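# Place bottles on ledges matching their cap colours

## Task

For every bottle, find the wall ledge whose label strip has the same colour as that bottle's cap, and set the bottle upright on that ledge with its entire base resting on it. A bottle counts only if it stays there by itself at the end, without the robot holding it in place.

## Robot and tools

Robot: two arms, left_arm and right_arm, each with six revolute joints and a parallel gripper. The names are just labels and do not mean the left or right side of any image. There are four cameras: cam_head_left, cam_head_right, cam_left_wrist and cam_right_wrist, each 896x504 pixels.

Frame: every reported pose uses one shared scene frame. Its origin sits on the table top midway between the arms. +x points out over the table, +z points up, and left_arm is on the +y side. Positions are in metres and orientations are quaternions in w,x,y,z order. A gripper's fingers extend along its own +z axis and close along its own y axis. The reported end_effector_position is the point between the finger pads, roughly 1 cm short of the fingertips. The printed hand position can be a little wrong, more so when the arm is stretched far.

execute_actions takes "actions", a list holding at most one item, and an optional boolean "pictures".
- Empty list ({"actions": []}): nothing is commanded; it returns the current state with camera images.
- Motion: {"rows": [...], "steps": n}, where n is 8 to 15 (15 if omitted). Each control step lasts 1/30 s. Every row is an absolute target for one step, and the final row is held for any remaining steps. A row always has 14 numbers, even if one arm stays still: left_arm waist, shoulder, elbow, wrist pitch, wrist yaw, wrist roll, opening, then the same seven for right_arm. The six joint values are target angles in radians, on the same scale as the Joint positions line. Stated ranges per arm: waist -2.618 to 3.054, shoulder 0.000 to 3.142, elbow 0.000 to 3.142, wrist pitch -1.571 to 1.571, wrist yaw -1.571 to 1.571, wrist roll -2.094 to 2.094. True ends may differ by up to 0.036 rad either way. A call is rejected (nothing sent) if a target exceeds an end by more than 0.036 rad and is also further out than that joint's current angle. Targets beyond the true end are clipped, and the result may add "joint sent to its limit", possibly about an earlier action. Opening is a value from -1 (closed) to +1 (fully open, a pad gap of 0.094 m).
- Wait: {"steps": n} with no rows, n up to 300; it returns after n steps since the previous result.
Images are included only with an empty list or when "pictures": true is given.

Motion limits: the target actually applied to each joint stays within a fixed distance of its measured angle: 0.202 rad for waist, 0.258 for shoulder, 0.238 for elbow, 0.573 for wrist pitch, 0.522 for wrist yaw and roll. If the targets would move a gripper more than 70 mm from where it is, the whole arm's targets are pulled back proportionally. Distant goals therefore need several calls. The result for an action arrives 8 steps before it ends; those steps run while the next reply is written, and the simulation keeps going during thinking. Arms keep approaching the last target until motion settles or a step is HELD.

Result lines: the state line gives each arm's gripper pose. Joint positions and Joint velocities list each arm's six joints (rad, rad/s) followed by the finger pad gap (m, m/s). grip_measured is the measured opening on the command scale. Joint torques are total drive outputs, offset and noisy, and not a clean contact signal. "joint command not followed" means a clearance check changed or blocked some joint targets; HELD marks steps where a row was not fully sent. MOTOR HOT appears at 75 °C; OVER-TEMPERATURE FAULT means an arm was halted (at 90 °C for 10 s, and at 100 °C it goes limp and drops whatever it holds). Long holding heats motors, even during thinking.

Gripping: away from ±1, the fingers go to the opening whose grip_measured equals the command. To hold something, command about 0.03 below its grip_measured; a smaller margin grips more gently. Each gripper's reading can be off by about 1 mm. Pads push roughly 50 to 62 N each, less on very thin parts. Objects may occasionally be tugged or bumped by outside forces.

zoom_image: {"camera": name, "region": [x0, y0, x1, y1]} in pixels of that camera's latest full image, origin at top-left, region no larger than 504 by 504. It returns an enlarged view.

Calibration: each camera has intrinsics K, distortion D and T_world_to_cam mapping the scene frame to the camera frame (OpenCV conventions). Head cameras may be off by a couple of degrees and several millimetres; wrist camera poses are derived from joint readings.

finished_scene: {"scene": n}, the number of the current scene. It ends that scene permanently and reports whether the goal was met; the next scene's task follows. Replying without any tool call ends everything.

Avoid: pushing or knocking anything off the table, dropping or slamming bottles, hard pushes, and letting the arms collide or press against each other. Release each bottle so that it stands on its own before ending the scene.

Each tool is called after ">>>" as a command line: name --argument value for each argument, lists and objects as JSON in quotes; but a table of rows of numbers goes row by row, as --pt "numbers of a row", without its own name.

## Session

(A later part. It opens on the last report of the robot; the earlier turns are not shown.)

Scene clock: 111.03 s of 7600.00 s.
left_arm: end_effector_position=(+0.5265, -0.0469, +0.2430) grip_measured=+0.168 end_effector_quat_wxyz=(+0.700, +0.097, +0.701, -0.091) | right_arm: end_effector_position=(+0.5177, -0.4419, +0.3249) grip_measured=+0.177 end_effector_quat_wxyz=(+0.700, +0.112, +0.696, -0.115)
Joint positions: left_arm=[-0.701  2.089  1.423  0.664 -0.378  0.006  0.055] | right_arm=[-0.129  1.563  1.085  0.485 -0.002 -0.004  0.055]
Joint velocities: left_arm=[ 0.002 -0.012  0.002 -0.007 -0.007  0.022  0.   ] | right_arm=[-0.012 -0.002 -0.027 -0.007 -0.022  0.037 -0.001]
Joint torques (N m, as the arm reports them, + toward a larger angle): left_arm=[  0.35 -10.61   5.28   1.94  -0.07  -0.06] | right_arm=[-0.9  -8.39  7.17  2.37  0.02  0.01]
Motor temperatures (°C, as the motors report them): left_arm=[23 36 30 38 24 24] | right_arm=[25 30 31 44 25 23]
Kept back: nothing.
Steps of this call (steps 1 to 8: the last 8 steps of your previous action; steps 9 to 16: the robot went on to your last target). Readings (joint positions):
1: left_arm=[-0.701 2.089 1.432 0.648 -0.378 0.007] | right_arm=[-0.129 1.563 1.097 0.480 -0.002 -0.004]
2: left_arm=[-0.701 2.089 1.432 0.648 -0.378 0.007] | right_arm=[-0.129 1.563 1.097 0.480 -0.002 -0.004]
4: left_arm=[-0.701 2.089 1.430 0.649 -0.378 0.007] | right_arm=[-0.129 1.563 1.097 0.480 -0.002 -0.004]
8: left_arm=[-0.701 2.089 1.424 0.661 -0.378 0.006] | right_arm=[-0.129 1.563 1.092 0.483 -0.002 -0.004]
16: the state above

>>> execute_actions --actions '[{"rows":[[-0.695,2.075,1.4145,0.703,-0.385,0,0.13,-0.140,1.555,1.077,0.523,0,0,0.14],[-0.695,2.075,1.4145,0.698,-0.385,0,0.13,-0.140,1.555,1.077,0.521,0,0,0.14],[-0.695,2.075,1.4145,0.693,-0.385,0,0.13,-0.140,1.555,1.077,0.519,0,0,0.14],[-0.695,2.075,1.4145,0.688,-0.385,0,0.13,-0.140,1.555,1.077,0.517,0,0,0.14],[-0.695,2.075,1.4145,0.683,-0.385,0,0.13,-0.140,1.555,1.077,0.515,0,0,0.14],[-0.695,2.075,1.4145,0.679,-0.385,0,0.14,-0.140,1.555,1.077,0.513,0,0,0.14],[-0.695,2.075,1.4145,0.676,-0.385,0,0.155,-0.140,1.555,1.077,0.511,0,0,0.14],[-0.695,2.075,1.4145,0.674,-0.385,0,0.17,-0.140,1.555,1.077,0.509,0,0,0.14],[-0.695,2.075,1.4145,0.674,-0.385,0,0.19,-0.140,1.555,1.077,0.507,0,0,0.14],[-0.695,2.075,1.4145,0.674,-0.385,0,0.22,-0.140,1.555,1.077,0.505,0,0,0.14],[-0.695,2.075,1.4145,0.674,-0.385,0,0.27,-0.140,1.555,1.077,0.503,0,0,0.14],[-0.695,2.075,1.4145,0.674,-0.385,0,0.34,-0.140,1.555,1.077,0.501,0,0,0.14],[-0.695,2.075,1.4145,0.674,-0.385,0,0.43,-0.140,1.555,1.077,0.499,0,0,0.14],[-0.695,2.075,1.4145,0.674,-0.385,0,0.54,-0.140,1.555,1.077,0.497,0,0,0.14],[-0.695,2.075,1.4145,0.674,-0.385,0,0.65,-0.140,1.555,1.077,0.495,0,0,0.14]],"steps":15}]'

>>> execute_actions --actions '[{"steps":16}]' --pictures true

Scene clock: 111.87 s of 7600.00 s.
left_arm: end_effector_position=(+0.5265, -0.0469, +0.2431) grip_measured=+0.169 end_effector_quat_wxyz=(+0.700, +0.097, +0.701, -0.091) | right_arm: end_effector_position=(+0.5177, -0.4419, +0.3249) grip_measured=+0.177 end_effector_quat_wxyz=(+0.700, +0.112, +0.696, -0.115)
Joint positions: left_arm=[-0.701  2.089  1.423  0.664 -0.378  0.006  0.055] | right_arm=[-0.129  1.563  1.085  0.485 -0.002 -0.004  0.055]
Joint velocities: left_arm=[ 0.002 -0.012 -0.017 -0.051  0.066 -0.037 -0.001] | right_arm=[-0.007 -0.002 -0.022  0.007 -0.066 -0.066 -0.   ]
Joint torques (N m, as the arm reports them, + toward a larger angle): left_arm=[  0.33 -10.62   5.32   1.66  -0.08  -0.06] | right_arm=[-0.87 -8.31  7.22  2.22  0.01 -0.01]
Motor temperatures (°C, as the motors report them): left_arm=[23 36 30 38 24 24] | right_arm=[25 30 31 44 25 23]
Steps of this call (steps 1 to 15: the robot went on to your last target; steps 16 to 18: nothing new was sent; steps 19 to 25: the first 7 steps of this action). Readings (joint positions):
19: left_arm=[-0.701 2.089 1.423 0.664 -0.378 0.006] | right_arm=[-0.129 1.563 1.085 0.485 -0.002 -0.004]
20: left_arm=[-0.701 2.089 1.423 0.664 -0.378 0.006] | right_arm=[-0.129 1.563 1.085 0.485 -0.002 -0.004]
22: left_arm=[-0.701 2.089 1.423 0.664 -0.378 0.006] | right_arm=[-0.129 1.563 1.085 0.485 -0.002 -0.004]
25: the state above

Scene clock: 112.40 s of 7600.00 s.
left_arm: end_effector_position=(+0.5265, -0.0469, +0.2431) grip_measured=+0.648 end_effector_quat_wxyz=(+0.700, +0.097, +0.701, -0.091) | right_arm: end_effector_position=(+0.5177, -0.4419, +0.3247) grip_measured=+0.177 end_effector_quat_wxyz=(+0.700, +0.112, +0.696, -0.115)
Joint positions: left_arm=[-0.701  2.089  1.423  0.664 -0.378  0.006  0.077] | right_arm=[-0.129  1.563  1.085  0.484 -0.002 -0.004  0.055]
Joint velocities: left_arm=[ 0.022 -0.002 -0.002  0.037 -0.022  0.081 -0.   ] | right_arm=[ 0.007 -0.007 -0.017  0.051  0.007 -0.037 -0.   ]
Joint torques (N m, as the arm reports them, + toward a larger angle): left_arm=[  0.35 -10.69   5.29   1.67  -0.07  -0.06] | right_arm=[-0.91 -8.35  7.19  2.09  0.03  0.  ]
Motor temperatures (°C, as the motors report them): left_arm=[23 36 30 38 24 24] | right_arm=[25 30 31 44 25 23]
Kept back: nothing.
Steps of this call (steps 1 to 8: the last 8 steps of your previous action; steps 9 to 15: the robot went on to your last target; step 16: nothing new was sent). Readings (joint positions):
1: left_arm=[-0.701 2.089 1.423 0.664 -0.378 0.006] | right_arm=[-0.129 1.563 1.085 0.485 -0.002 -0.004]
2: left_arm=[-0.701 2.089 1.423 0.664 -0.378 0.006] | right_arm=[-0.129 1.563 1.085 0.485 -0.002 -0.004]
4: left_arm=[-0.701 2.089 1.423 0.664 -0.378 0.006] | right_arm=[-0.129 1.563 1.085 0.484 -0.002 -0.004]
8: left_arm=[-0.701 2.089 1.423 0.664 -0.378 0.006] | right_arm=[-0.129 1.563 1.085 0.484 -0.002 -0.004]
16: the state above
All arms were judged still, so your last target was given up. Only a new action makes them travel on or press farther. Fingers that are still opening or closing keep moving.
camera_calibration (this result's frames):
cam_left_wrist: T_world_to_cam=[[-0.262237, -0.950341, 0.167581, 0.0498878], [-0.595294, 0.0226331, -0.803189, 0.530638], [0.759511, -0.310386, -0.571667, -0.190576], [0, 0, 0, 1]] pos_world=[0.473712, -0.0237516, 0.308896]
cam_right_wrist: T_world_to_cam=[[-0.310172, -0.947967, -0.0717739, -0.238759], [-0.577543, 0.247862, -0.777823, 0.696171], [0.75514, -0.199806, -0.624372, -0.156247], [0, 0, 0, 1]] pos_world=[0.446001, -0.430109, 0.426805]

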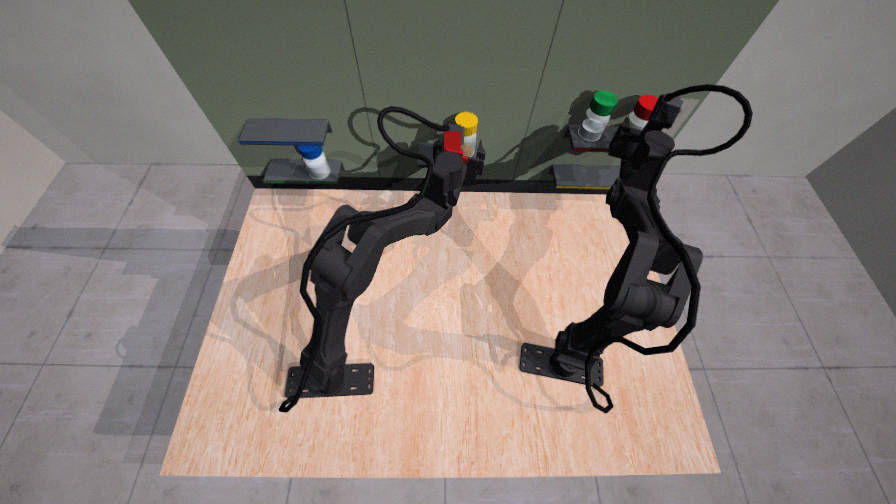

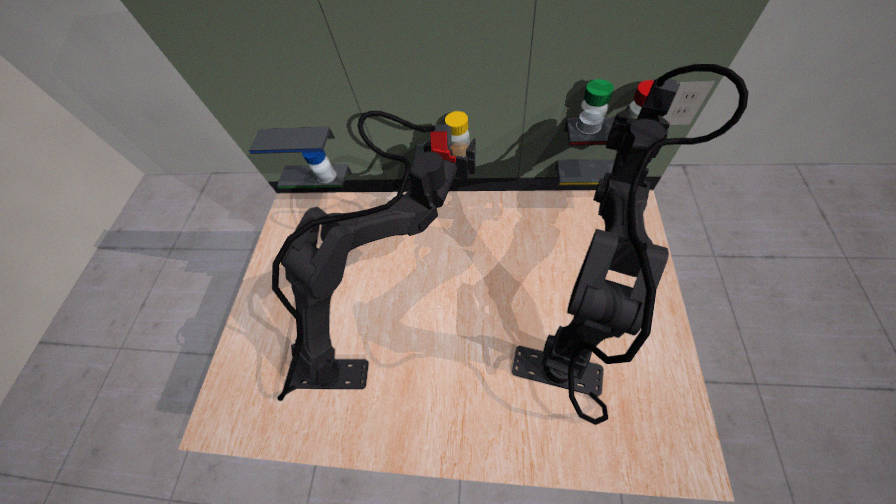

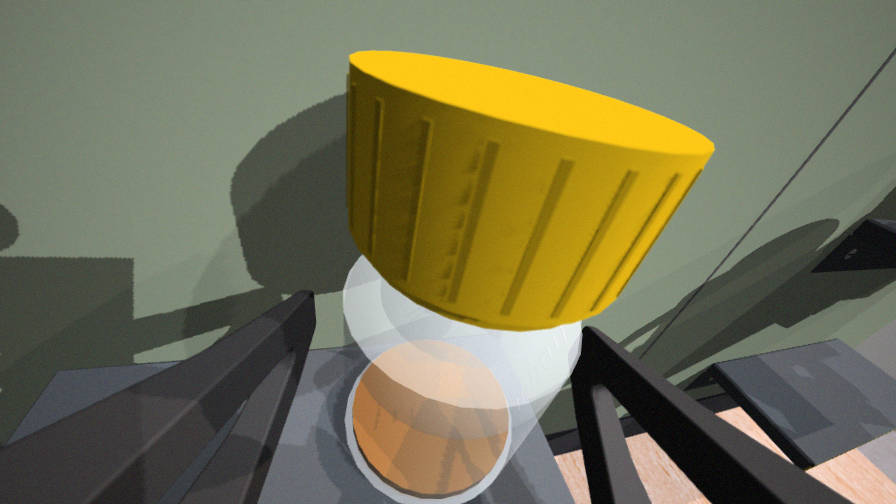

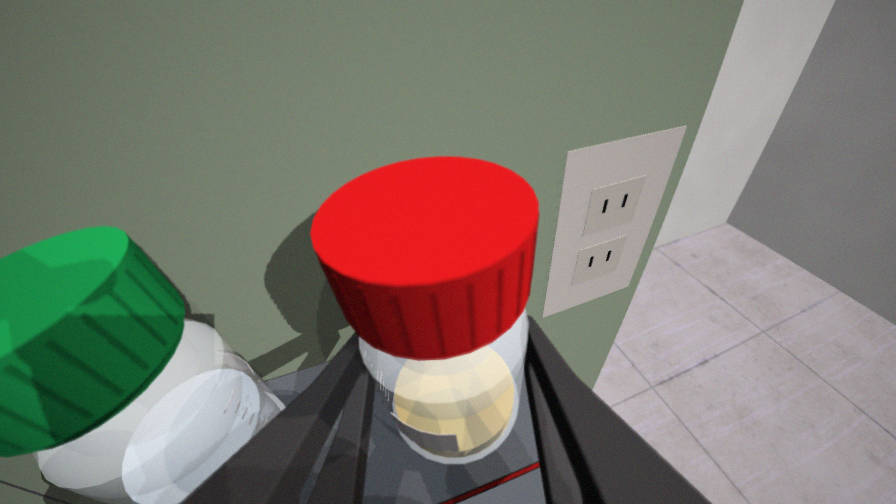

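>>> execute_actions --actions '[{"rows":[[-0.695,2.071,1.4145,0.674,-0.385,0,0.71,-0.14,1.555,1.076,0.495,0,0,0.14],[-0.695,2.067,1.4145,0.674,-0.385,0,0.77,-0.14,1.555,1.075,0.495,0,0,0.14],[-0.695,2.063,1.4145,0.674,-0.385,0,0.83,-0.14,1.555,1.074,0.495,0,0,0.14],[-0.695,2.060,1.4145,0.674,-0.385,0,0.89,-0.14,1.555,1.073,0.495,0,0,0.14],[-0.695,2.057,1.4145,0.675,-0.385,0,0.95,-0.14,1.555,1.072,0.495,0,0,0.14],[-0.695,2.0551,1.4121,0.676,-0.385,0,0.95,-0.14,1.555,1.071,0.495,0,0,0.14],[-0.695,2.0524,1.4096,0.677,-0.385,0,0.95,-0.14,1.555,1.070,0.495,0,0,0.14],[-0.695,2.0479,1.4053,0.678,-0.385,0,0.95,-0.14,1.555,1.069,0.495,0,0,0.14],[-0.695,2.0417,1.3994,0.679,-0.385,0,0.95,-0.14,1.555,1.068,0.495,0,0,0.14],[-0.695,2.0338,1.3917,0.681,-0.385,0,0.95,-0.14,1.555,1.067,0.495,0,0,0.14],[-0.695,2.0244,1.3824,0.683,-0.385,0,0.95,-0.14,1.555,1.066,0.495,0,0,0.14],[-0.695,2.0134,1.3714,0.685,-0.385,0,0.95,-0.14,1.555,1.066,0.495,0,0,0.14],[-0.695,2.0011,1.3589,0.687,-0.385,0,0.95,-0.14,1.555,1.066,0.495,0,0,0.14],[-0.695,1.9875,1.3448,0.6895,-0.385,0,0.95,-0.14,1.555,1.066,0.495,0,0,0.14],[-0.695,1.9727,1.3290,0.6921,-0.385,0,0.95,-0.14,1.555,1.066,0.495,0,0,0.14]],"steps":15}]'

>>> execute_actions --actions '[{"rows":[[-0.695,1.9569,1.3119,0.6948,-0.385,0,0.95,-0.14,1.555,1.066,0.495,0,0,0.14],[-0.695,1.9403,1.2931,0.6984,-0.385,0,0.95,-0.14,1.555,1.066,0.495,0,0,0.14],[-0.695,1.9229,1.2731,0.7028,-0.385,0,0.95,-0.14,1.555,1.066,0.495,0,0,0.15],[-0.695,1.9050,1.2516,0.7082,-0.385,0,0.95,-0.14,1.555,1.066,0.495,0,0,0.165],[-0.695,1.8866,1.2288,0.7147,-0.385,0,0.95,-0.14,1.555,1.066,0.495,0,0,0.18],[-0.695,1.8680,1.2048,0.7223,-0.385,0,0.95,-0.14,1.555,1.066,0.495,0,0,0.20],[-0.6938,1.8494,1.1797,0.7310,-0.3844,0,0.95,-0.14,1.555,1.066,0.495,0,0,0.23],[-0.6900,1.8307,1.1535,0.7411,-0.3824,0,0.95,-0.14,1.555,1.066,0.495,0,0,0.27],[-0.6838,1.8123,1.1263,0.7524,-0.3793,0,0.95,-0.14,1.555,1.066,0.495,0,0,0.32],[-0.6752,1.7942,1.0981,0.7649,-0.3749,0,0.95,-0.14,1.555,1.066,0.495,0,0,0.38],[-0.6641,1.7765,1.0692,0.7787,-0.3693,0,0.95,-0.14,1.550,1.066,0.495,0,0,0.45],[-0.6508,1.7594,1.0396,0.7938,-0.3625,0,0.95,-0.14,1.545,1.066,0.495,0,0,0.52],[-0.6352,1.7430,1.0093,0.8101,-0.3546,0,0.95,-0.14,1.540,1.066,0.495,0,0,0.59],[-0.6176,1.7274,0.9786,0.8276,-0.3456,0,0.95,-0.14,1.535,1.066,0.495,0,0,0.65],[-0.5980,1.7126,0.9475,0.8461,-0.3356,0,0.95,-0.14,1.531,1.066,0.495,0,0,0.65]],"steps":15}]'

>>> execute_actions --actions '[{"rows":[[-0.5764,1.6986,0.9161,0.8656,-0.3246,0,0.95,-0.14,1.5286,1.0650,0.4946,0,0,0.65],[-0.5531,1.6857,0.8846,0.8860,-0.3128,0,0.95,-0.14,1.5246,1.0621,0.4933,0,0,0.65],[-0.5282,1.6737,0.8531,0.9071,-0.3001,0,0.95,-0.14,1.5180,1.0572,0.4912,0,0,0.65],[-0.5020,1.6628,0.8218,0.9289,-0.2868,0,0.95,-0.14,1.5089,1.0505,0.4883,0,0,0.65],[-0.4744,1.6528,0.7907,0.9511,-0.2727,0,0.95,-0.14,1.4974,1.0420,0.4847,0,0,0.65],[-0.4459,1.6439,0.7599,0.9736,-0.2582,0,0.95,-0.14,1.4838,1.0320,0.4804,0,0,0.65],[-0.4164,1.6359,0.7298,0.9962,-0.2432,0,0.95,-0.14,1.4683,1.0206,0.4754,0,0,0.65],[-0.3862,1.6290,0.7003,1.0187,-0.2278,0,0.95,-0.14,1.4511,1.0080,0.4700,0,0,0.65],[-0.3556,1.6229,0.6717,1.0410,-0.2122,0,0.95,-0.14,1.4326,0.9944,0.4641,0,0,0.65],[-0.3245,1.6177,0.6440,1.0628,-0.1964,0,0.95,-0.14,1.4130,0.9800,0.4579,0,0,0.65],[-0.2935,1.6133,0.6174,1.0840,-0.1806,0,0.95,-0.14,1.3928,0.9651,0.4515,0,0,0.65],[-0.2624,1.6097,0.5919,1.1043,-0.1648,0,0.95,-0.14,1.3722,0.9500,0.4450,0,0,0.65],[-0.2318,1.6067,0.5678,1.1235,-0.1492,0,0.95,-0.14,1.3516,0.9349,0.4385,0,0,0.65],[-0.2016,1.6044,0.5451,1.1416,-0.1338,0,0.95,-0.14,1.3314,0.9200,0.4321,0,0,0.65],[-0.1721,1.6026,0.5241,1.1583,-0.1188,0,0.95,-0.14,1.3118,0.9056,0.4259,0,0,0.65]],"steps":15}]'

>>> execute_actions --actions '[{"rows":[[-0.1436,1.6012,0.5046,1.1733,-0.1043,0,0.95,-0.14,1.2933,0.8920,0.4200,0,0,0.65],[-0.1160,1.6002,0.4869,1.1868,-0.0903,0,0.95,-0.1391,1.2761,0.8794,0.4146,0,0,0.65],[-0.0898,1.5995,0.4712,1.1983,-0.0769,0,0.95,-0.1363,1.2606,0.8680,0.4096,0,0,0.65],[-0.0649,1.5990,0.4573,1.2080,-0.0642,0,0.95,-0.1317,1.2470,0.8580,0.4053,0,0,0.65],[-0.0416,1.5987,0.4454,1.2155,-0.0524,0,0.95,-0.1254,1.2355,0.8495,0.4017,0,0,0.65],[-0.0200,1.5986,0.4356,1.2211,-0.0414,0,0.95,-0.1175,1.2264,0.8428,0.3988,0,0,0.65],[-0.0004,1.5985,0.4280,1.2244,-0.0314,0,0.95,-0.1081,1.2198,0.8379,0.3967,0,0,0.65],[0.0172,1.5985,0.4224,1.2255,-0.0224,0,0.95,-0.0974,1.2158,0.8350,0.3954,0,0,0.65],[0.0328,1.5985,0.4191,1.2255,-0.0145,0,0.95,-0.0855,1.2144,0.8340,0.3950,0,0,0.65],[0.0461,1.5985,0.418,1.2255,-0.0077,0,0.95,-0.0727,1.2144,0.8340,0.3950,0,0,0.65],[0.0572,1.5985,0.418,1.2255,-0.0021,0,0.95,-0.0592,1.2144,0.8340,0.3950,0,0,0.65],[0.0658,1.5985,0.418,1.2255,0.0023,0,0.95,-0.0452,1.2144,0.8340,0.3950,0,0,0.65],[0.0720,1.5985,0.418,1.2255,0.0054,0,0.95,-0.0310,1.2144,0.8340,0.3950,0,0,0.65],[0.0758,1.5985,0.418,1.2255,0.0074,0,0.95,-0.0168,1.2144,0.8340,0.3950,0,0,0.65],[0.077,1.5985,0.418,1.2255,0.008,0,0.95,-0.0028,1.2144,0.8340,0.3950,0,0,0.65]],"steps":15}]'

>>> execute_actions --actions '[{"rows":[[0.077,1.5985,0.418,1.2255,0.008,0,0.95,0.0107,1.2144,0.8340,0.3950,0,0,0.65],[0.077,1.5985,0.418,1.2255,0.008,0,0.95,0.0235,1.2144,0.8340,0.3950,0,0,0.65],[0.077,1.5985,0.418,1.2255,0.008,0,0.95,0.0354,1.2144,0.8340,0.3950,0,0,0.65],[0.077,1.5985,0.418,1.2255,0.008,0,0.95,0.0461,1.2144,0.8340,0.3950,0,0,0.65],[0.077,1.5985,0.418,1.2255,0.008,0,0.95,0.0555,1.2144,0.8340,0.3950,0,0,0.65],[0.077,1.5985,0.418,1.2255,0.008,0,0.95,0.0634,1.2144,0.8340,0.3950,0,0,0.65],[0.077,1.5985,0.418,1.2255,0.008,0,0.95,0.0697,1.2144,0.8340,0.3950,0,0,0.65],[0.077,1.5985,0.418,1.2255,0.008,0,0.95,0.0743,1.2144,0.8340,0.3950,0,0,0.65],[0.077,1.5985,0.418,1.2255,0.008,0,0.95,0.0771,1.2144,0.8340,0.3950,0,0,0.65],[0.077,1.5985,0.418,1.2255,0.008,0,0.95,0.078,1.2144,0.8340,0.3950,0,0,0.65]],"steps":10}]'

>>> execute_actions --actions '[{"steps":14}]' --pictures true

Scene clock: 120.57 s of 7600.00 s.
left_arm: end_effector_position=(+0.5265, -0.0469, +0.2431) grip_measured=+0.946 end_effector_quat_wxyz=(+0.700, +0.097, +0.701, -0.091) | right_arm: end_effector_position=(+0.5177, -0.4419, +0.3247) grip_measured=+0.177 end_effector_quat_wxyz=(+0.700, +0.112, +0.696, -0.115)
Joint positions: left_arm=[-0.701  2.089  1.423  0.664 -0.378  0.006  0.091] | right_arm=[-0.129  1.563  1.085  0.484 -0.002 -0.004  0.055]
Joint velocities: left_arm=[ 0.002  0.007 -0.007 -0.022  0.022  0.022  0.004] | right_arm=[ 0.007 -0.017  0.007  0.007  0.051  0.007 -0.   ]
Joint torques (N m, as the arm reports them, + toward a larger angle): left_arm=[  0.35 -12.26   4.99   1.67  -0.07  -0.06] | right_arm=[-0.91 -8.29  6.6   2.09  0.01  0.  ]
Motor temperatures (°C, as the motors report them): left_arm=[23 36 30 37 24 24] | right_arm=[25 30 31 44 25 23]
Steps of this call (steps 1 to 90: nothing new was sent; then 4.93 s passed at rest; steps 91 to 97: the first 7 steps of this action). Readings (joint positions):
91: left_arm=[-0.701 2.089 1.423 0.664 -0.378 0.006] | right_arm=[-0.129 1.563 1.085 0.484 -0.002 -0.004]
92: left_arm=[-0.701 2.089 1.423 0.664 -0.378 0.006] | right_arm=[-0.129 1.563 1.085 0.484 -0.002 -0.004]
94: left_arm=[-0.701 2.089 1.423 0.664 -0.378 0.006] | right_arm=[-0.129 1.563 1.085 0.484 -0.002 -0.004]
97: the state above

Scene clock: 121.07 s of 7600.00 s.
left_arm: end_effector_position=(+0.4915, -0.0205, +0.2613) grip_measured=+0.948 end_effector_quat_wxyz=(+0.703, +0.095, +0.699, -0.093) | right_arm: end_effector_position=(+0.5177, -0.4419, +0.3246) grip_measured=+0.219 end_effector_quat_wxyz=(+0.700, +0.112, +0.696, -0.115)
Joint positions: left_arm=[-0.701  1.913  1.232  0.686 -0.379  0.006  0.092] | right_arm=[-0.129  1.563  1.085  0.483 -0.002 -0.004  0.057]
Joint velocities: left_arm=[ 0.007 -0.564 -0.676  0.168  0.007 -0.051  0.001] | right_arm=[-0.007 -0.027 -0.017  0.051 -0.125  0.022  0.021]
Joint torques (N m, as the arm reports them, + toward a larger angle): left_arm=[  0.42 -10.34   5.15   1.67  -0.04  -0.06] | right_arm=[-0.88 -8.26  6.15  2.08  0.01  0.  ]
Motor temperatures (°C, as the motors report them): left_arm=[23 36 30 37 24 24] | right_arm=[25 30 31 43 25 23]
Steps of this call (steps 1 to 8: the last 8 steps of your previous action; steps 9 to 15: the first 7 steps of this action). Readings (joint positions):
9: left_arm=[-0.701 2.022 1.348 0.664 -0.378 0.006] | right_arm=[-0.129 1.563 1.085 0.484 -0.002 -0.004]
10: left_arm=[-0.701 2.006 1.332 0.666 -0.378 0.006] | right_arm=[-0.129 1.563 1.085 0.484 -0.002 -0.004]
12: left_arm=[-0.701 1.971 1.296 0.671 -0.378 0.006] | right_arm=[-0.129 1.563 1.085 0.484 -0.002 -0.004]
15: the state above

Scene clock: 121.57 s of 7600.00 s.
left_arm: end_effector_position=(+0.4648, +0.1221, +0.2299) grip_measured=+0.948 end_effector_quat_wxyz=(+0.708, +0.042, +0.704, -0.039) | right_arm: end_effector_position=(+0.5084, -0.4388, +0.3274) grip_measured=+0.649 end_effector_quat_wxyz=(+0.702, +0.111, +0.694, -0.116)
Joint positions: left_arm=[-0.469  1.681  0.794  0.892 -0.299  0.006  0.092] | right_arm=[-0.129  1.525  1.052  0.486 -0.002 -0.004  0.077]
Joint velocities: left_arm=[ 0.799 -0.256 -0.901  0.564  0.3    0.037  0.   ] | right_arm=[ 0.002 -0.364 -0.281  0.007 -0.007  0.037  0.   ]
Joint torques (N m, as the arm reports them, + toward a larger angle): left_arm=[ 0.2  -8.14  4.82  1.67  0.08 -0.04] | right_arm=[ -0.94 -10.04   6.76   1.91   0.01   0.  ]
Motor temperatures (°C, as the motors report them): left_arm=[23 36 30 37 24 24] | right_arm=[25 30 31 43 25 23]
Steps of this call (steps 1 to 8: the last 8 steps of your previous action; steps 9 to 15: the first 7 steps of this action). Readings (joint positions):
9: left_arm=[-0.625 1.751 0.983 0.786 -0.354 0.006] | right_arm=[-0.129 1.563 1.085 0.487 -0.002 -0.004]
10: left_arm=[-0.603 1.737 0.951 0.802 -0.347 0.006] | right_arm=[-0.129 1.563 1.085 0.487 -0.002 -0.004]
12: left_arm=[-0.553 1.712 0.888 0.836 -0.330 0.006] | right_arm=[-0.129 1.555 1.077 0.487 -0.002 -0.004]
15: the state above

Scene clock: 122.07 s of 7600.00 s.
left_arm: end_effector_position=(+0.4268, +0.2959, +0.1741) grip_measured=+0.948 end_effector_quat_wxyz=(+0.698, -0.037, +0.714, +0.042) | right_arm: end_effector_position=(+0.4457, -0.4174, +0.3431) grip_measured=+0.649 end_effector_quat_wxyz=(+0.712, +0.110, +0.683, -0.117)
Joint positions: left_arm=[-0.038  1.631  0.457  1.153 -0.095  0.006  0.092] | right_arm=[-0.128  1.254  0.867  0.43  -0.002 -0.004  0.077]
Joint velocities: left_arm=[ 0.613 -0.022 -0.305  0.33   0.374  0.022 -0.   ] | right_arm=[ 0.027 -0.261 -0.227 -0.095  0.081 -0.022  0.001]
Joint torques (N m, as the arm reports them, + toward a larger angle): left_arm=[ 0.06 -6.68  3.8   1.8   0.14 -0.05] | right_arm=[ 1.53 -6.14  6.62  1.78 -0.01  0.  ]
Motor temperatures (°C, as the motors report them): left_arm=[23 36 30 37 24 24] | right_arm=[25 30 31 43 25 23]
Steps of this call (steps 1 to 8: the last 8 steps of your previous action; steps 9 to 15: the first 7 steps of this action). Readings (joint positions):
9: left_arm=[-0.194 1.637 0.552 1.070 -0.176 0.006] | right_arm=[-0.129 1.350 0.933 0.455 -0.002 -0.004]
10: left_arm=[-0.165 1.635 0.531 1.087 -0.162 0.006] | right_arm=[-0.129 1.330 0.919 0.451 -0.002 -0.004]
12: left_arm=[-0.110 1.633 0.496 1.118 -0.134 0.006] | right_arm=[-0.129 1.293 0.894 0.442 -0.002 -0.004]
15: the state above

Scene clock: 122.40 s of 7600.00 s.
left_arm: end_effector_position=(+0.4190, +0.3289, +0.1753) grip_measured=+0.948 end_effector_quat_wxyz=(+0.704, -0.049, +0.706, +0.053) | right_arm: end_effector_position=(+0.4551, -0.3668, +0.3362) grip_measured=+0.649 end_effector_quat_wxyz=(+0.711, +0.070, +0.696, -0.074)
Joint positions: left_arm=[ 0.071  1.63   0.432  1.195 -0.018  0.006  0.092] | right_arm=[-0.009  1.238  0.85   0.408 -0.    -0.003  0.077]
Joint velocities: left_arm=[ 0.012 -0.012 -0.002  0.007  0.095  0.007  0.002] | right_arm=[ 0.383  0.002 -0.007 -0.081  0.022 -0.007  0.   ]
Joint torques (N m, as the arm reports them, + toward a larger angle): left_arm=[ 0.29 -6.73  3.49  1.77  0.18 -0.06] | right_arm=[ 0.8  -6.37  6.57  1.87 -0.01  0.  ]
Motor temperatures (°C, as the motors report them): left_arm=[23 36 30 37 24 24] | right_arm=[25 30 31 43 25 23]
Steps of this call (steps 1 to 8: the last 8 steps of your previous action; steps 9 to 10: the first 2 steps of this action). Readings (joint positions):
9: left_arm=[0.070 1.630 0.432 1.194 -0.022 0.006] | right_arm=[-0.023 1.238 0.850 0.409 -0.000 -0.003]
10: the state above

Scene clock: 122.87 s of 7600.00 s.
left_arm: end_effector_position=(+0.4194, +0.3259, +0.1767) grip_measured=+0.948 end_effector_quat_wxyz=(+0.707, -0.043, +0.705, +0.047) | right_arm: end_effector_position=(+0.4606, -0.3340, +0.3359) grip_measured=+0.649 end_effector_quat_wxyz=(+0.712, +0.043, +0.699, -0.047)
Joint positions: left_arm=[ 0.071  1.63   0.432  1.201 -0.001  0.006  0.092] | right_arm=[ 0.068  1.238  0.85   0.407 -0.    -0.003  0.077]
Joint velocities: left_arm=[-0.022 -0.012 -0.007 -0.037  0.051 -0.022  0.   ] | right_arm=[ 0.002 -0.002  0.002 -0.022 -0.066  0.037  0.   ]
Joint torques (N m, as the arm reports them, + toward a larger angle): left_arm=[ 0.34 -6.72  3.49  1.82  0.12 -0.06] | right_arm=[ 0.87 -6.36  6.59  1.84  0.   -0.01]
Motor temperatures (°C, as the motors report them): left_arm=[23 36 30 37 24 24] | right_arm=[25 30 31 43 25 23]
Kept back: nothing.
Steps of this call (steps 1 to 8: the last 8 steps of your previous action; steps 9 to 14: the robot went on to your last target). Readings (joint positions):
1: left_arm=[0.071 1.630 0.432 1.197 -0.015 0.006] | right_arm=[0.004 1.238 0.850 0.408 -0.000 -0.003]
2: left_arm=[0.071 1.630 0.432 1.198 -0.012 0.006] | right_arm=[0.017 1.238 0.850 0.408 -0.000 -0.003]
4: left_arm=[0.071 1.630 0.432 1.200 -0.007 0.006] | right_arm=[0.039 1.238 0.850 0.407 -0.000 -0.003]
8: left_arm=[0.071 1.630 0.432 1.201 -0.003 0.006] | right_arm=[0.065 1.238 0.850 0.407 -0.000 -0.003]
14: the state above
camera_calibration (this result's frames):
cam_left_wrist: T_world_to_cam=[[0.12254, -0.978066, 0.168437, 0.234742], [-0.553677, -0.208222, -0.806279, 0.463456], [0.823666, 0.005542, -0.567048, -0.162143], [0, 0, 0, 1]] pos_world=[0.361391, 0.326994, 0.242193]
cam_right_wrist: T_world_to_cam=[[-0.119713, -0.990189, -0.072069, -0.255051], [-0.604223, 0.130265, -0.786095, 0.620903], [0.787771, -0.0505603, -0.613889, -0.0532523], [0, 0, 0, 1]] pos_world=[0.386582, -0.336123, 0.437017]

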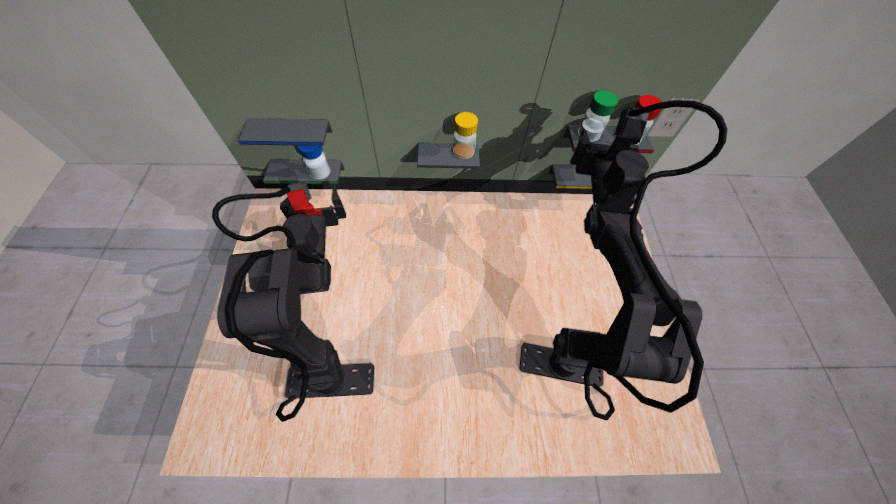

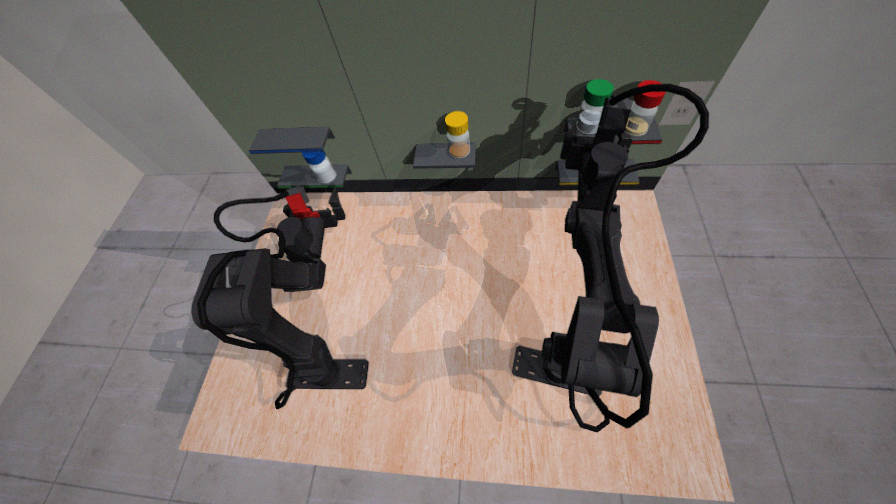

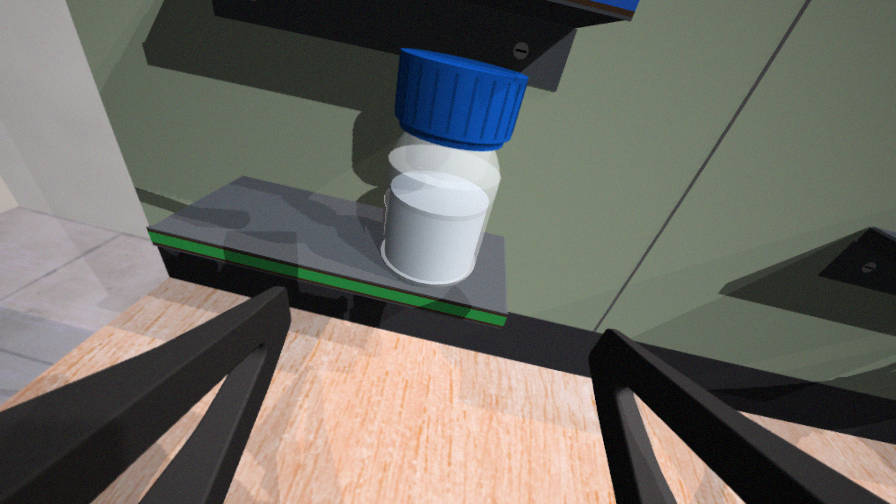

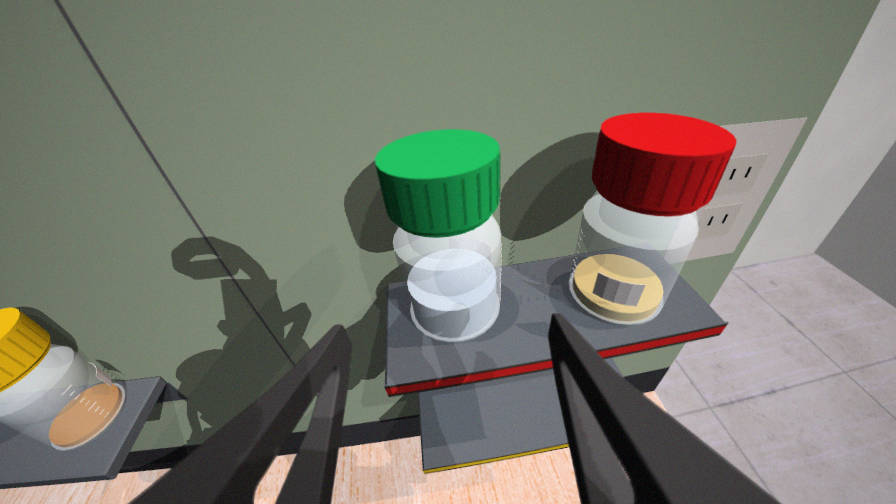

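>>> zoom_image --camera "cam_left_wrist" --region '[300, 30, 600, 330]'

>>> zoom_image --camera "cam_right_wrist" --region '[320, 110, 620, 410]'

Region (300, 30, 600, 330) of cam_left_wrist's 896x504 image, scaled by 1.680, with more detail than that image has.

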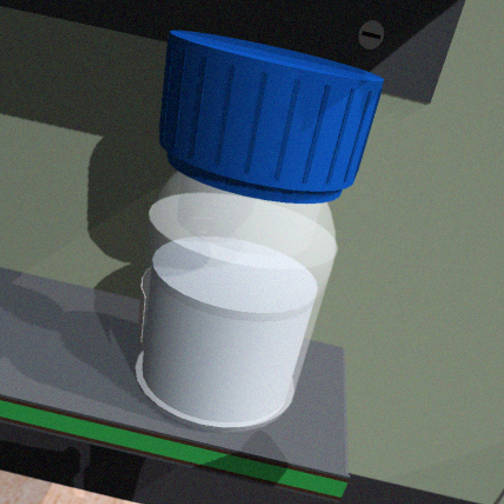

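Region (320, 110, 620, 410) of cam_right_wrist's 896x504 image, scaled by 1.680, with more detail than that image has.

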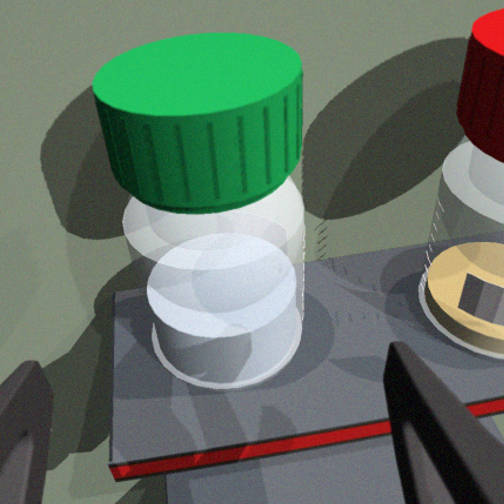

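>>> execute_actions --actions '[{"rows":[[0.078,1.6059,0.4330,1.2188,0.008,0,0.95,0.078,1.2207,0.8465,0.4012,0,0,0.65],[0.079,1.6155,0.4481,1.2124,0.008,0,0.95,0.078,1.2289,0.8601,0.4077,0,0,0.65],[0.080,1.6269,0.4653,1.2055,0.008,0,0.95,0.078,1.2376,0.8746,0.4145,0,0,0.65],[0.081,1.6379,0.4805,1.1984,0.008,0,0.95,0.078,1.2466,0.8882,0.4217,0,0,0.65],[0.081,1.6485,0.4906,1.1909,0.008,0,0.95,0.078,1.2531,0.8987,0.4291,0,0,0.65],[0.081,1.6576,0.5016,1.1820,0.008,0,0.95,0.078,1.2607,0.9041,0.4309,0,0,0.65],[0.081,1.6681,0.5143,1.1798,0.008,0,0.95,0.078,1.2696,0.9103,0.4329,0,0,0.65],[0.081,1.6799,0.5287,1.1772,0.008,0,0.95,0.078,1.2796,0.9173,0.4352,0,0,0.65],[0.081,1.6928,0.5446,1.1742,0.008,0,0.95,0.078,1.2905,0.9250,0.4377,0,0,0.65],[0.081,1.7067,0.5619,1.1708,0.008,0,0.95,0.078,1.3024,0.9333,0.4404,0,0,0.65],[0.081,1.7214,0.5803,1.1670,0.008,0,0.95,0.078,1.3149,0.9421,0.4432,0,0,0.65],[0.081,1.7367,0.5998,1.1629,0.008,0,0.95,0.078,1.3281,0.9513,0.4462,0,0,0.65],[0.081,1.7525,0.6201,1.1584,0.008,0,0.95,0.078,1.3417,0.9609,0.4493,0,0,0.65],[0.081,1.7686,0.6410,1.1536,0.008,0,0.95,0.078,1.3557,0.9707,0.4525,0,0,0.65],[0.081,1.7848,0.6623,1.1485,0.008,0,0.95,0.078,1.3698,0.9806,0.4557,0,0,0.65]],"steps":15}]'

>>> execute_actions --actions '[{"rows":[[0.081,1.8009,0.6838,1.1432,0.008,0,0.95,0.078,1.3838,0.9904,0.4589,0,0,0.65],[0.081,1.8168,0.7051,1.1377,0.008,0,0.95,0.078,1.3978,1.0002,0.4621,0,0,0.65],[0.081,1.8323,0.7261,1.1322,0.008,0,0.95,0.078,1.4114,1.0098,0.4652,0,0,0.65],[0.081,1.8472,0.7466,1.1266,0.008,0,0.95,0.078,1.4246,1.0190,0.4682,0,0,0.65],[0.081,1.8614,0.7663,1.1211,0.008,0,0.95,0.078,1.4371,1.0278,0.4711,0,0,0.65],[0.081,1.8747,0.7849,1.1158,0.008,0,0.95,0.078,1.4490,1.0361,0.4737,0,0,0.65],[0.081,1.8869,0.8023,1.1107,0.008,0,0.95,0.078,1.4599,1.0438,0.4762,0,0,0.65],[0.081,1.8981,0.8181,1.1059,0.008,0,0.95,0.078,1.4699,1.0508,0.4785,0,0,0.65],[0.081,1.9079,0.8323,1.1016,0.008,0,0.95,0.078,1.4788,1.0570,0.4805,0,0,0.65],[0.081,1.9164,0.8446,1.0978,0.008,0,0.95,0.078,1.4864,1.0624,0.4823,0,0,0.65],[0.081,1.9235,0.8550,1.0946,0.008,0,0.95,0.078,1.4929,1.0669,0.4837,0,0,0.65],[0.081,1.9291,0.8631,1.0920,0.008,0,0.95,0.078,1.4979,1.0705,0.4849,0,0,0.65],[0.081,1.9332,0.8690,1.0901,0.008,0,0.95,0.078,1.5016,1.0730,0.4857,0,0,0.65],[0.081,1.9356,0.8726,1.0890,0.008,0,0.95,0.078,1.5038,1.0746,0.4862,0,0,0.65],[0.081,1.9364,0.8738,1.0886,0.008,0,0.95,0.078,1.5045,1.0751,0.4864,0,0,0.65]],"steps":15}]'

>>> execute_actions --actions '[{"steps":16}]' --pictures true

Scene clock: 127.13 s of 7600.00 s.
left_arm: end_effector_position=(+0.4257, +0.3266, +0.1824) grip_measured=+0.948 end_effector_quat_wxyz=(+0.712, -0.043, +0.700, +0.048) | right_arm: end_effector_position=(+0.4627, -0.3343, +0.3409) grip_measured=+0.649 end_effector_quat_wxyz=(+0.716, +0.043, +0.695, -0.047)
Joint positions: left_arm=[ 0.071  1.641  0.46   1.198 -0.     0.006  0.092] | right_arm=[ 0.068  1.246  0.865  0.411 -0.    -0.003  0.077]
Joint velocities: left_arm=[-0.022  0.193  0.364  0.022 -0.037 -0.007  0.   ] | right_arm=[-0.012  0.154  0.237  0.139 -0.037 -0.037  0.   ]
Joint torques (N m, as the arm reports them, + toward a larger angle): left_arm=[ 0.59 -3.39  6.79  1.42  0.11 -0.06] | right_arm=[ 0.82 -3.66 11.01  2.04 -0.01  0.  ]
Motor temperatures (°C, as the motors report them): left_arm=[23 35 30 37 24 24] | right_arm=[25 29 31 43 25 23]
Steps of this call (steps 1 to 30: the robot went on to your last target; steps 31 to 90: nothing new was sent; then 1.03 s passed at rest; steps 91 to 97: the first 7 steps of this action). Readings (joint positions):
91: left_arm=[0.071 1.630 0.432 1.202 -0.000 0.006] | right_arm=[0.068 1.238 0.850 0.407 -0.000 -0.003]
92: left_arm=[0.071 1.630 0.432 1.202 -0.000 0.006] | right_arm=[0.068 1.238 0.850 0.407 -0.000 -0.003]
94: left_arm=[0.071 1.630 0.434 1.201 -0.000 0.006] | right_arm=[0.068 1.238 0.850 0.408 -0.000 -0.003]
97: the state above

Scene clock: 127.63 s of 7600.00 s.
left_arm: end_effector_position=(+0.4941, +0.3353, +0.1861) grip_measured=+0.948 end_effector_quat_wxyz=(+0.716, -0.042, +0.695, +0.048) | right_arm: end_effector_position=(+0.5081, -0.3401, +0.3375) grip_measured=+0.649 end_effector_quat_wxyz=(+0.714, +0.043, +0.697, -0.047)
Joint positions: left_arm=[ 0.071  1.856  0.742  1.144 -0.     0.006  0.092] | right_arm=[ 0.068  1.432  0.999  0.457 -0.    -0.003  0.077]
Joint velocities: left_arm=[ 0.002  0.418  0.545 -0.198 -0.022 -0.051 -0.001] | right_arm=[0.002 0.369 0.237 0.007 0.007 0.037 0.   ]
Joint torques (N m, as the arm reports them, + toward a larger angle): left_arm=[ 0.6  -6.16  6.62  1.5   0.11 -0.06] | right_arm=[ 0.86 -5.89 10.72  2.06 -0.01 -0.01]
Motor temperatures (°C, as the motors report them): left_arm=[23 35 30 37 24 24] | right_arm=[25 29 31 43 25 23]
Steps of this call (steps 1 to 8: the last 8 steps of your previous action; steps 9 to 15: the first 7 steps of this action). Readings (joint positions):
9: left_arm=[0.071 1.763 0.618 1.176 -0.000 0.006] | right_arm=[0.068 1.347 0.945 0.444 -0.000 -0.003]
10: left_arm=[0.071 1.779 0.639 1.171 -0.000 0.006] | right_arm=[0.068 1.362 0.955 0.446 -0.000 -0.003]
12: left_arm=[0.071 1.812 0.682 1.160 -0.000 0.006] | right_arm=[0.068 1.392 0.973 0.451 -0.000 -0.003]
15: the state above

Scene clock: 128.17 s of 7600.00 s.
left_arm: end_effector_position=(+0.5173, +0.3383, +0.1813) grip_measured=+0.948 end_effector_quat_wxyz=(+0.711, -0.043, +0.700, +0.048) | right_arm: end_effector_position=(+0.5238, -0.3421, +0.3348) grip_measured=+0.649 end_effector_quat_wxyz=(+0.714, +0.043, +0.697, -0.047)
Joint positions: left_arm=[ 0.071  1.927  0.841  1.102 -0.     0.006  0.092] | right_arm=[ 0.068  1.497  1.044  0.477 -0.    -0.003  0.077]
Joint velocities: left_arm=[ 0.002 -0.027  0.007 -0.095  0.022 -0.037 -0.001] | right_arm=[-0.017  0.007  0.012  0.066 -0.007 -0.037 -0.002]
Joint torques (N m, as the arm reports them, + toward a larger angle): left_arm=[ 0.6  -6.57  7.09  1.47  0.11 -0.06] | right_arm=[ 0.84 -6.47 10.87  2.04 -0.01 -0.01]
Motor temperatures (°C, as the motors report them): left_arm=[23 35 30 37 24 24] | right_arm=[25 29 31 43 25 23]
Kept back: nothing.
Steps of this call (steps 1 to 8: the last 8 steps of your previous action; steps 9 to 16: the robot went on to your last target). Readings (joint positions):
1: left_arm=[0.071 1.869 0.760 1.139 -0.000 0.006] | right_arm=[0.068 1.444 1.007 0.459 -0.000 -0.003]
2: left_arm=[0.071 1.881 0.777 1.134 -0.000 0.006] | right_arm=[0.068 1.455 1.014 0.461 -0.000 -0.003]
4: left_arm=[0.071 1.901 0.805 1.125 -0.000 0.006] | right_arm=[0.068 1.473 1.026 0.465 -0.000 -0.003]
8: left_arm=[0.071 1.924 0.838 1.111 -0.000 0.006] | right_arm=[0.068 1.494 1.040 0.471 -0.000 -0.003]
16: the state above
camera_calibration (this result's frames):
cam_left_wrist: T_world_to_cam=[[0.119627, -0.978437, 0.168378, 0.235717], [-0.543415, -0.206465, -0.813679, 0.519396], [0.830897, 0.00583926, -0.556396, -0.245946], [0, 0, 0, 1]] pos_world=[0.458405, 0.339308, 0.246089]
cam_right_wrist: T_world_to_cam=[[-0.119332, -0.990238, -0.0720267, -0.255852], [-0.60005, 0.129727, -0.789374, 0.658095], [0.791012, -0.0509776, -0.609673, -0.107425], [0, 0, 0, 1]] pos_world=[0.449333, -0.344203, 0.43556]

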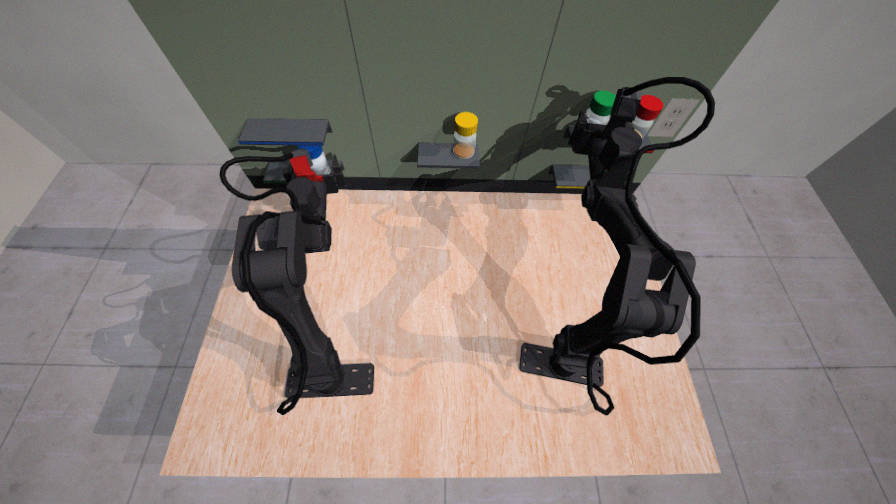

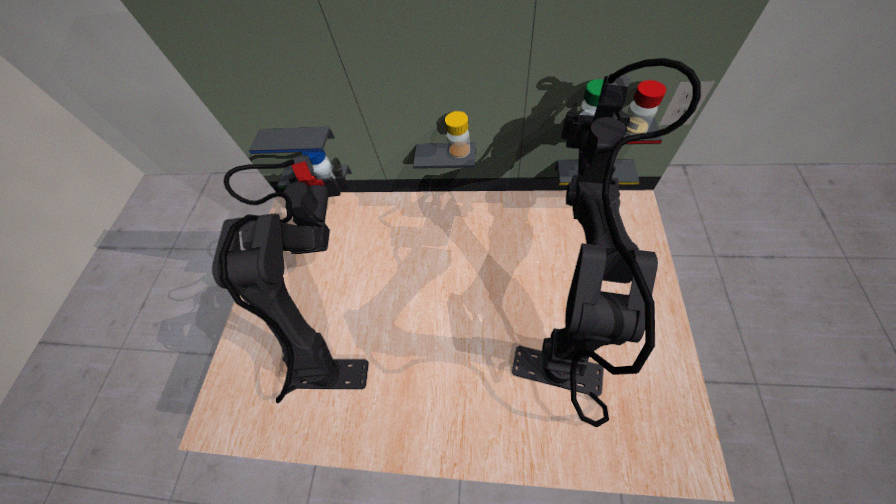

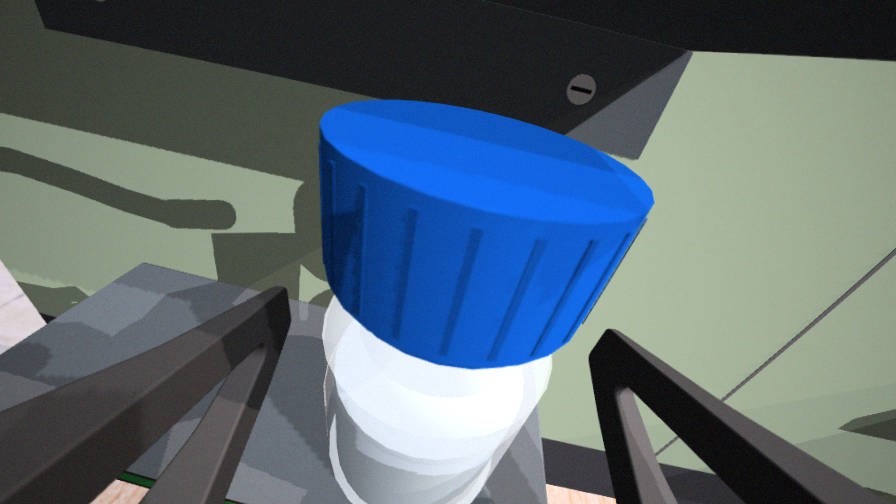

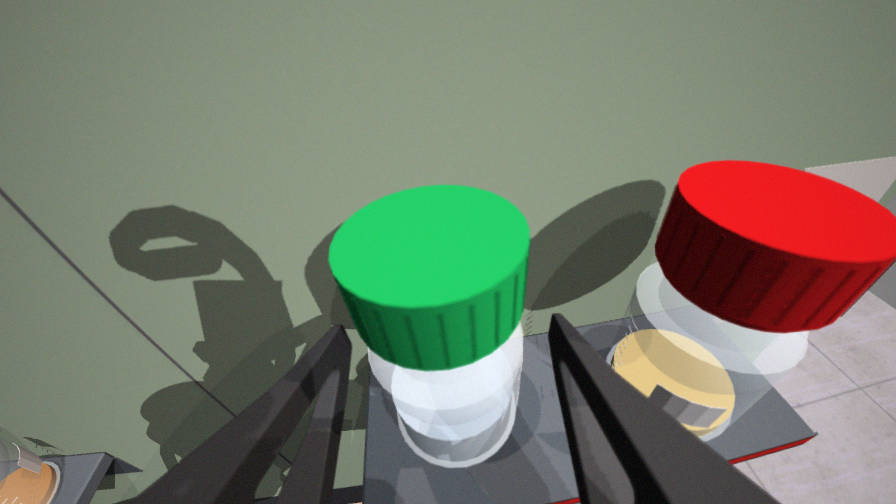

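>>> execute_actions --actions '[{"rows":[[0.082,1.9375,0.8738,1.0886,0.008,0,0.93,0.078,1.506,1.0751,0.4864,0,0,0.65],[0.083,1.939,0.8738,1.0886,0.008,0,0.90,0.078,1.508,1.0751,0.4864,0,0,0.65],[0.084,1.941,0.8738,1.0886,0.008,0,0.87,0.078,1.5105,1.0751,0.4864,0,0,0.65],[0.085,1.943,0.8738,1.0886,0.008,0,0.84,0.078,1.513,1.0751,0.4864,0,0,0.65],[0.086,1.945,0.8738,1.0886,0.008,0,0.81,0.078,1.5155,1.0751,0.4864,0,0,0.65],[0.087,1.947,0.8738,1.0886,0.008,0,0.78,0.078,1.518,1.0751,0.4864,0,0,0.65],[0.0875,1.9485,0.8738,1.0886,0.008,0,0.75,0.078,1.520,1.0751,0.4864,0,0,0.65],[0.0875,1.950,0.8738,1.0886,0.008,0,0.72,0.078,1.522,1.0751,0.4864,0,0,0.65],[0.0875,1.951,0.8738,1.0886,0.008,0,0.69,0.078,1.5235,1.0751,0.4864,0,0,0.65],[0.0875,1.951,0.8738,1.0886,0.008,0,0.66,0.078,1.524,1.0751,0.4864,0,0,0.65],[0.0875,1.951,0.8738,1.0886,0.008,0,0.64,0.078,1.524,1.0751,0.4864,0,0,0.65],[0.0875,1.951,0.8738,1.0886,0.008,0,0.62,0.078,1.524,1.0751,0.4864,0,0,0.65]],"steps":12}]'

>>> execute_actions --actions '[{"steps":12}]' --pictures true

Scene clock: 129.20 s of 7600.00 s.
left_arm: end_effector_position=(+0.5171, +0.3392, +0.1810) grip_measured=+0.855 end_effector_quat_wxyz=(+0.711, -0.043, +0.700, +0.048) | right_arm: end_effector_position=(+0.5238, -0.3421, +0.3351) grip_measured=+0.649 end_effector_quat_wxyz=(+0.715, +0.043, +0.697, -0.047)
Joint positions: left_arm=[0.073 1.927 0.841 1.101 0.    0.006 0.087] | right_arm=[ 0.068  1.497  1.044  0.478 -0.    -0.003  0.077]
Joint velocities: left_arm=[ 0.027  0.012 -0.012 -0.037  0.066 -0.007 -0.026] | right_arm=[ 0.007  0.012 -0.002  0.022  0.007 -0.007  0.001]
Joint torques (N m, as the arm reports them, + toward a larger angle): left_arm=[ 0.52 -6.07  7.09  1.47  0.11 -0.07] | right_arm=[ 0.88 -5.86 10.84  2.04 -0.01  0.  ]
Motor temperatures (°C, as the motors report them): left_arm=[23 34 30 37 24 24] | right_arm=[25 29 32 43 25 23]
Steps of this call (steps 1 to 15: the robot went on to your last target; steps 16 to 27: nothing new was sent; steps 28 to 31: the first 4 steps of this action). Readings (joint positions):
28: left_arm=[0.071 1.927 0.841 1.101 -0.000 0.006] | right_arm=[0.068 1.497 1.044 0.478 -0.000 -0.003]
29: left_arm=[0.072 1.927 0.841 1.101 -0.000 0.006] | right_arm=[0.068 1.497 1.044 0.478 -0.000 -0.003]
31: the state above

Scene clock: 129.60 s of 7600.00 s.
left_arm: end_effector_position=(+0.5176, +0.3431, +0.1716) grip_measured=+0.622 end_effector_quat_wxyz=(+0.703, -0.046, +0.708, +0.050) | right_arm: end_effector_position=(+0.5280, -0.3427, +0.3265) grip_measured=+0.649 end_effector_quat_wxyz=(+0.709, +0.044, +0.702, -0.047)
Joint positions: left_arm=[0.081 1.944 0.841 1.097 0.    0.006 0.076] | right_arm=[ 0.068  1.516  1.044  0.482 -0.    -0.003  0.077]
Joint velocities: left_arm=[-0.022 -0.012  0.007 -0.007 -0.037  0.007 -0.002] | right_arm=[-0.012  0.002 -0.027  0.066  0.022 -0.022  0.   ]
Joint torques (N m, as the arm reports them, + toward a larger angle): left_arm=[ 0.44 -6.73  6.96  1.48  0.1  -0.06] | right_arm=[ 0.85 -6.62 10.79  2.02 -0.01 -0.01]
Motor temperatures (°C, as the motors report them): left_arm=[23 34 30 37 24 24] | right_arm=[25 29 32 43 25 23]
Kept back: nothing.
Steps of this call (steps 1 to 8: the last 8 steps of your previous action; steps 9 to 12: the robot went on to your last target). Readings (joint positions):
1: left_arm=[0.075 1.927 0.841 1.101 0.000 0.006] | right_arm=[0.068 1.497 1.044 0.478 -0.000 -0.003]
2: left_arm=[0.076 1.927 0.841 1.101 0.000 0.006] | right_arm=[0.068 1.497 1.044 0.479 -0.000 -0.003]
4: left_arm=[0.079 1.930 0.841 1.101 0.000 0.006] | right_arm=[0.068 1.502 1.044 0.482 -0.000 -0.003]
8: left_arm=[0.081 1.942 0.841 1.099 0.000 0.006] | right_arm=[0.068 1.513 1.044 0.482 -0.000 -0.003]
12: the state above
camera_calibration (this result's frames):
cam_left_wrist: T_world_to_cam=[[0.131836, -0.976853, 0.168459, 0.235197], [-0.558978, -0.213607, -0.801197, 0.520994], [0.818635, 0.0114617, -0.5742, -0.244211], [0, 0, 0, 1]] pos_world=[0.460136, 0.34384, 0.237572]
cam_right_wrist: T_world_to_cam=[[-0.120395, -0.990101, -0.0721393, -0.255834], [-0.61163, 0.131218, -0.780186, 0.657772], [0.781929, -0.0498081, -0.621374, -0.106742], [0, 0, 0, 1]] pos_world=[0.454977, -0.34493, 0.428402]

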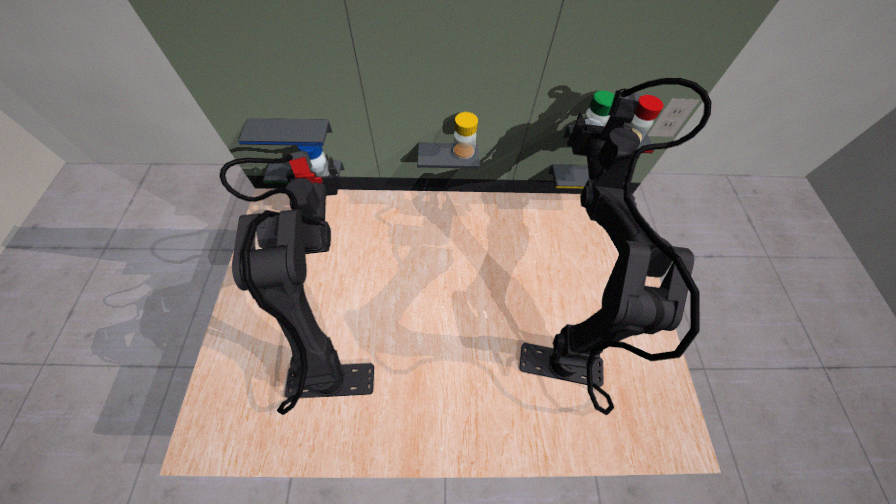

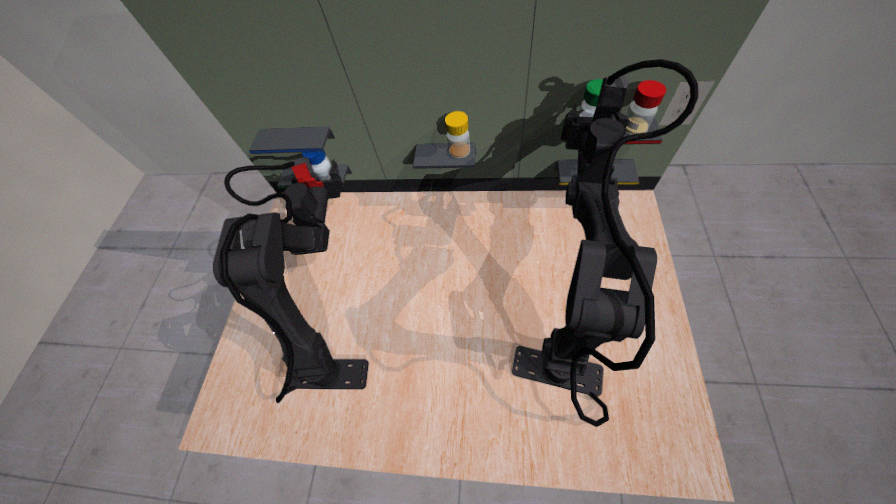

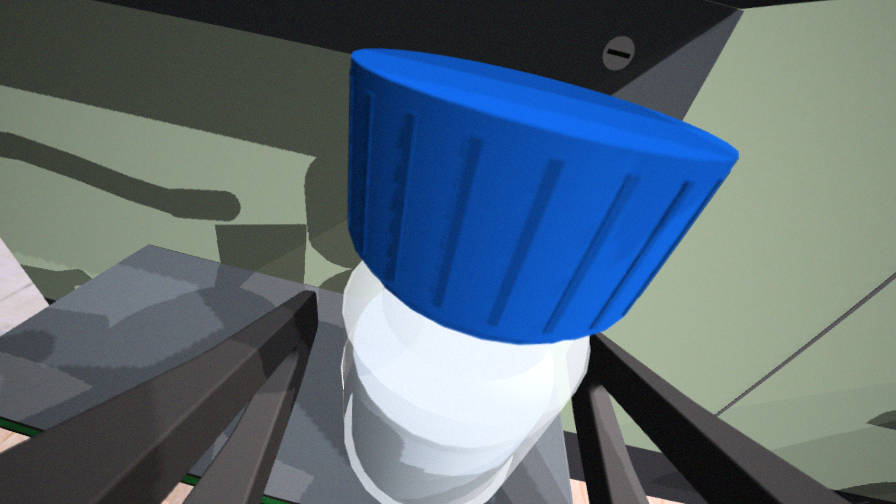

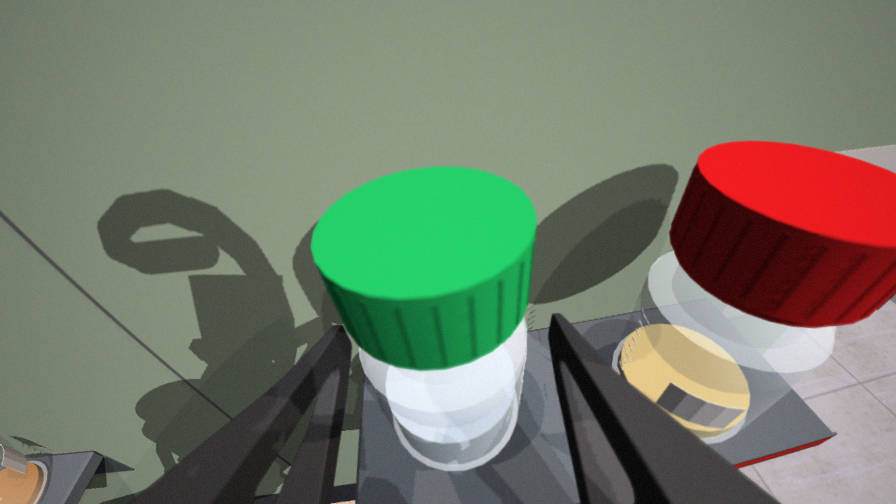

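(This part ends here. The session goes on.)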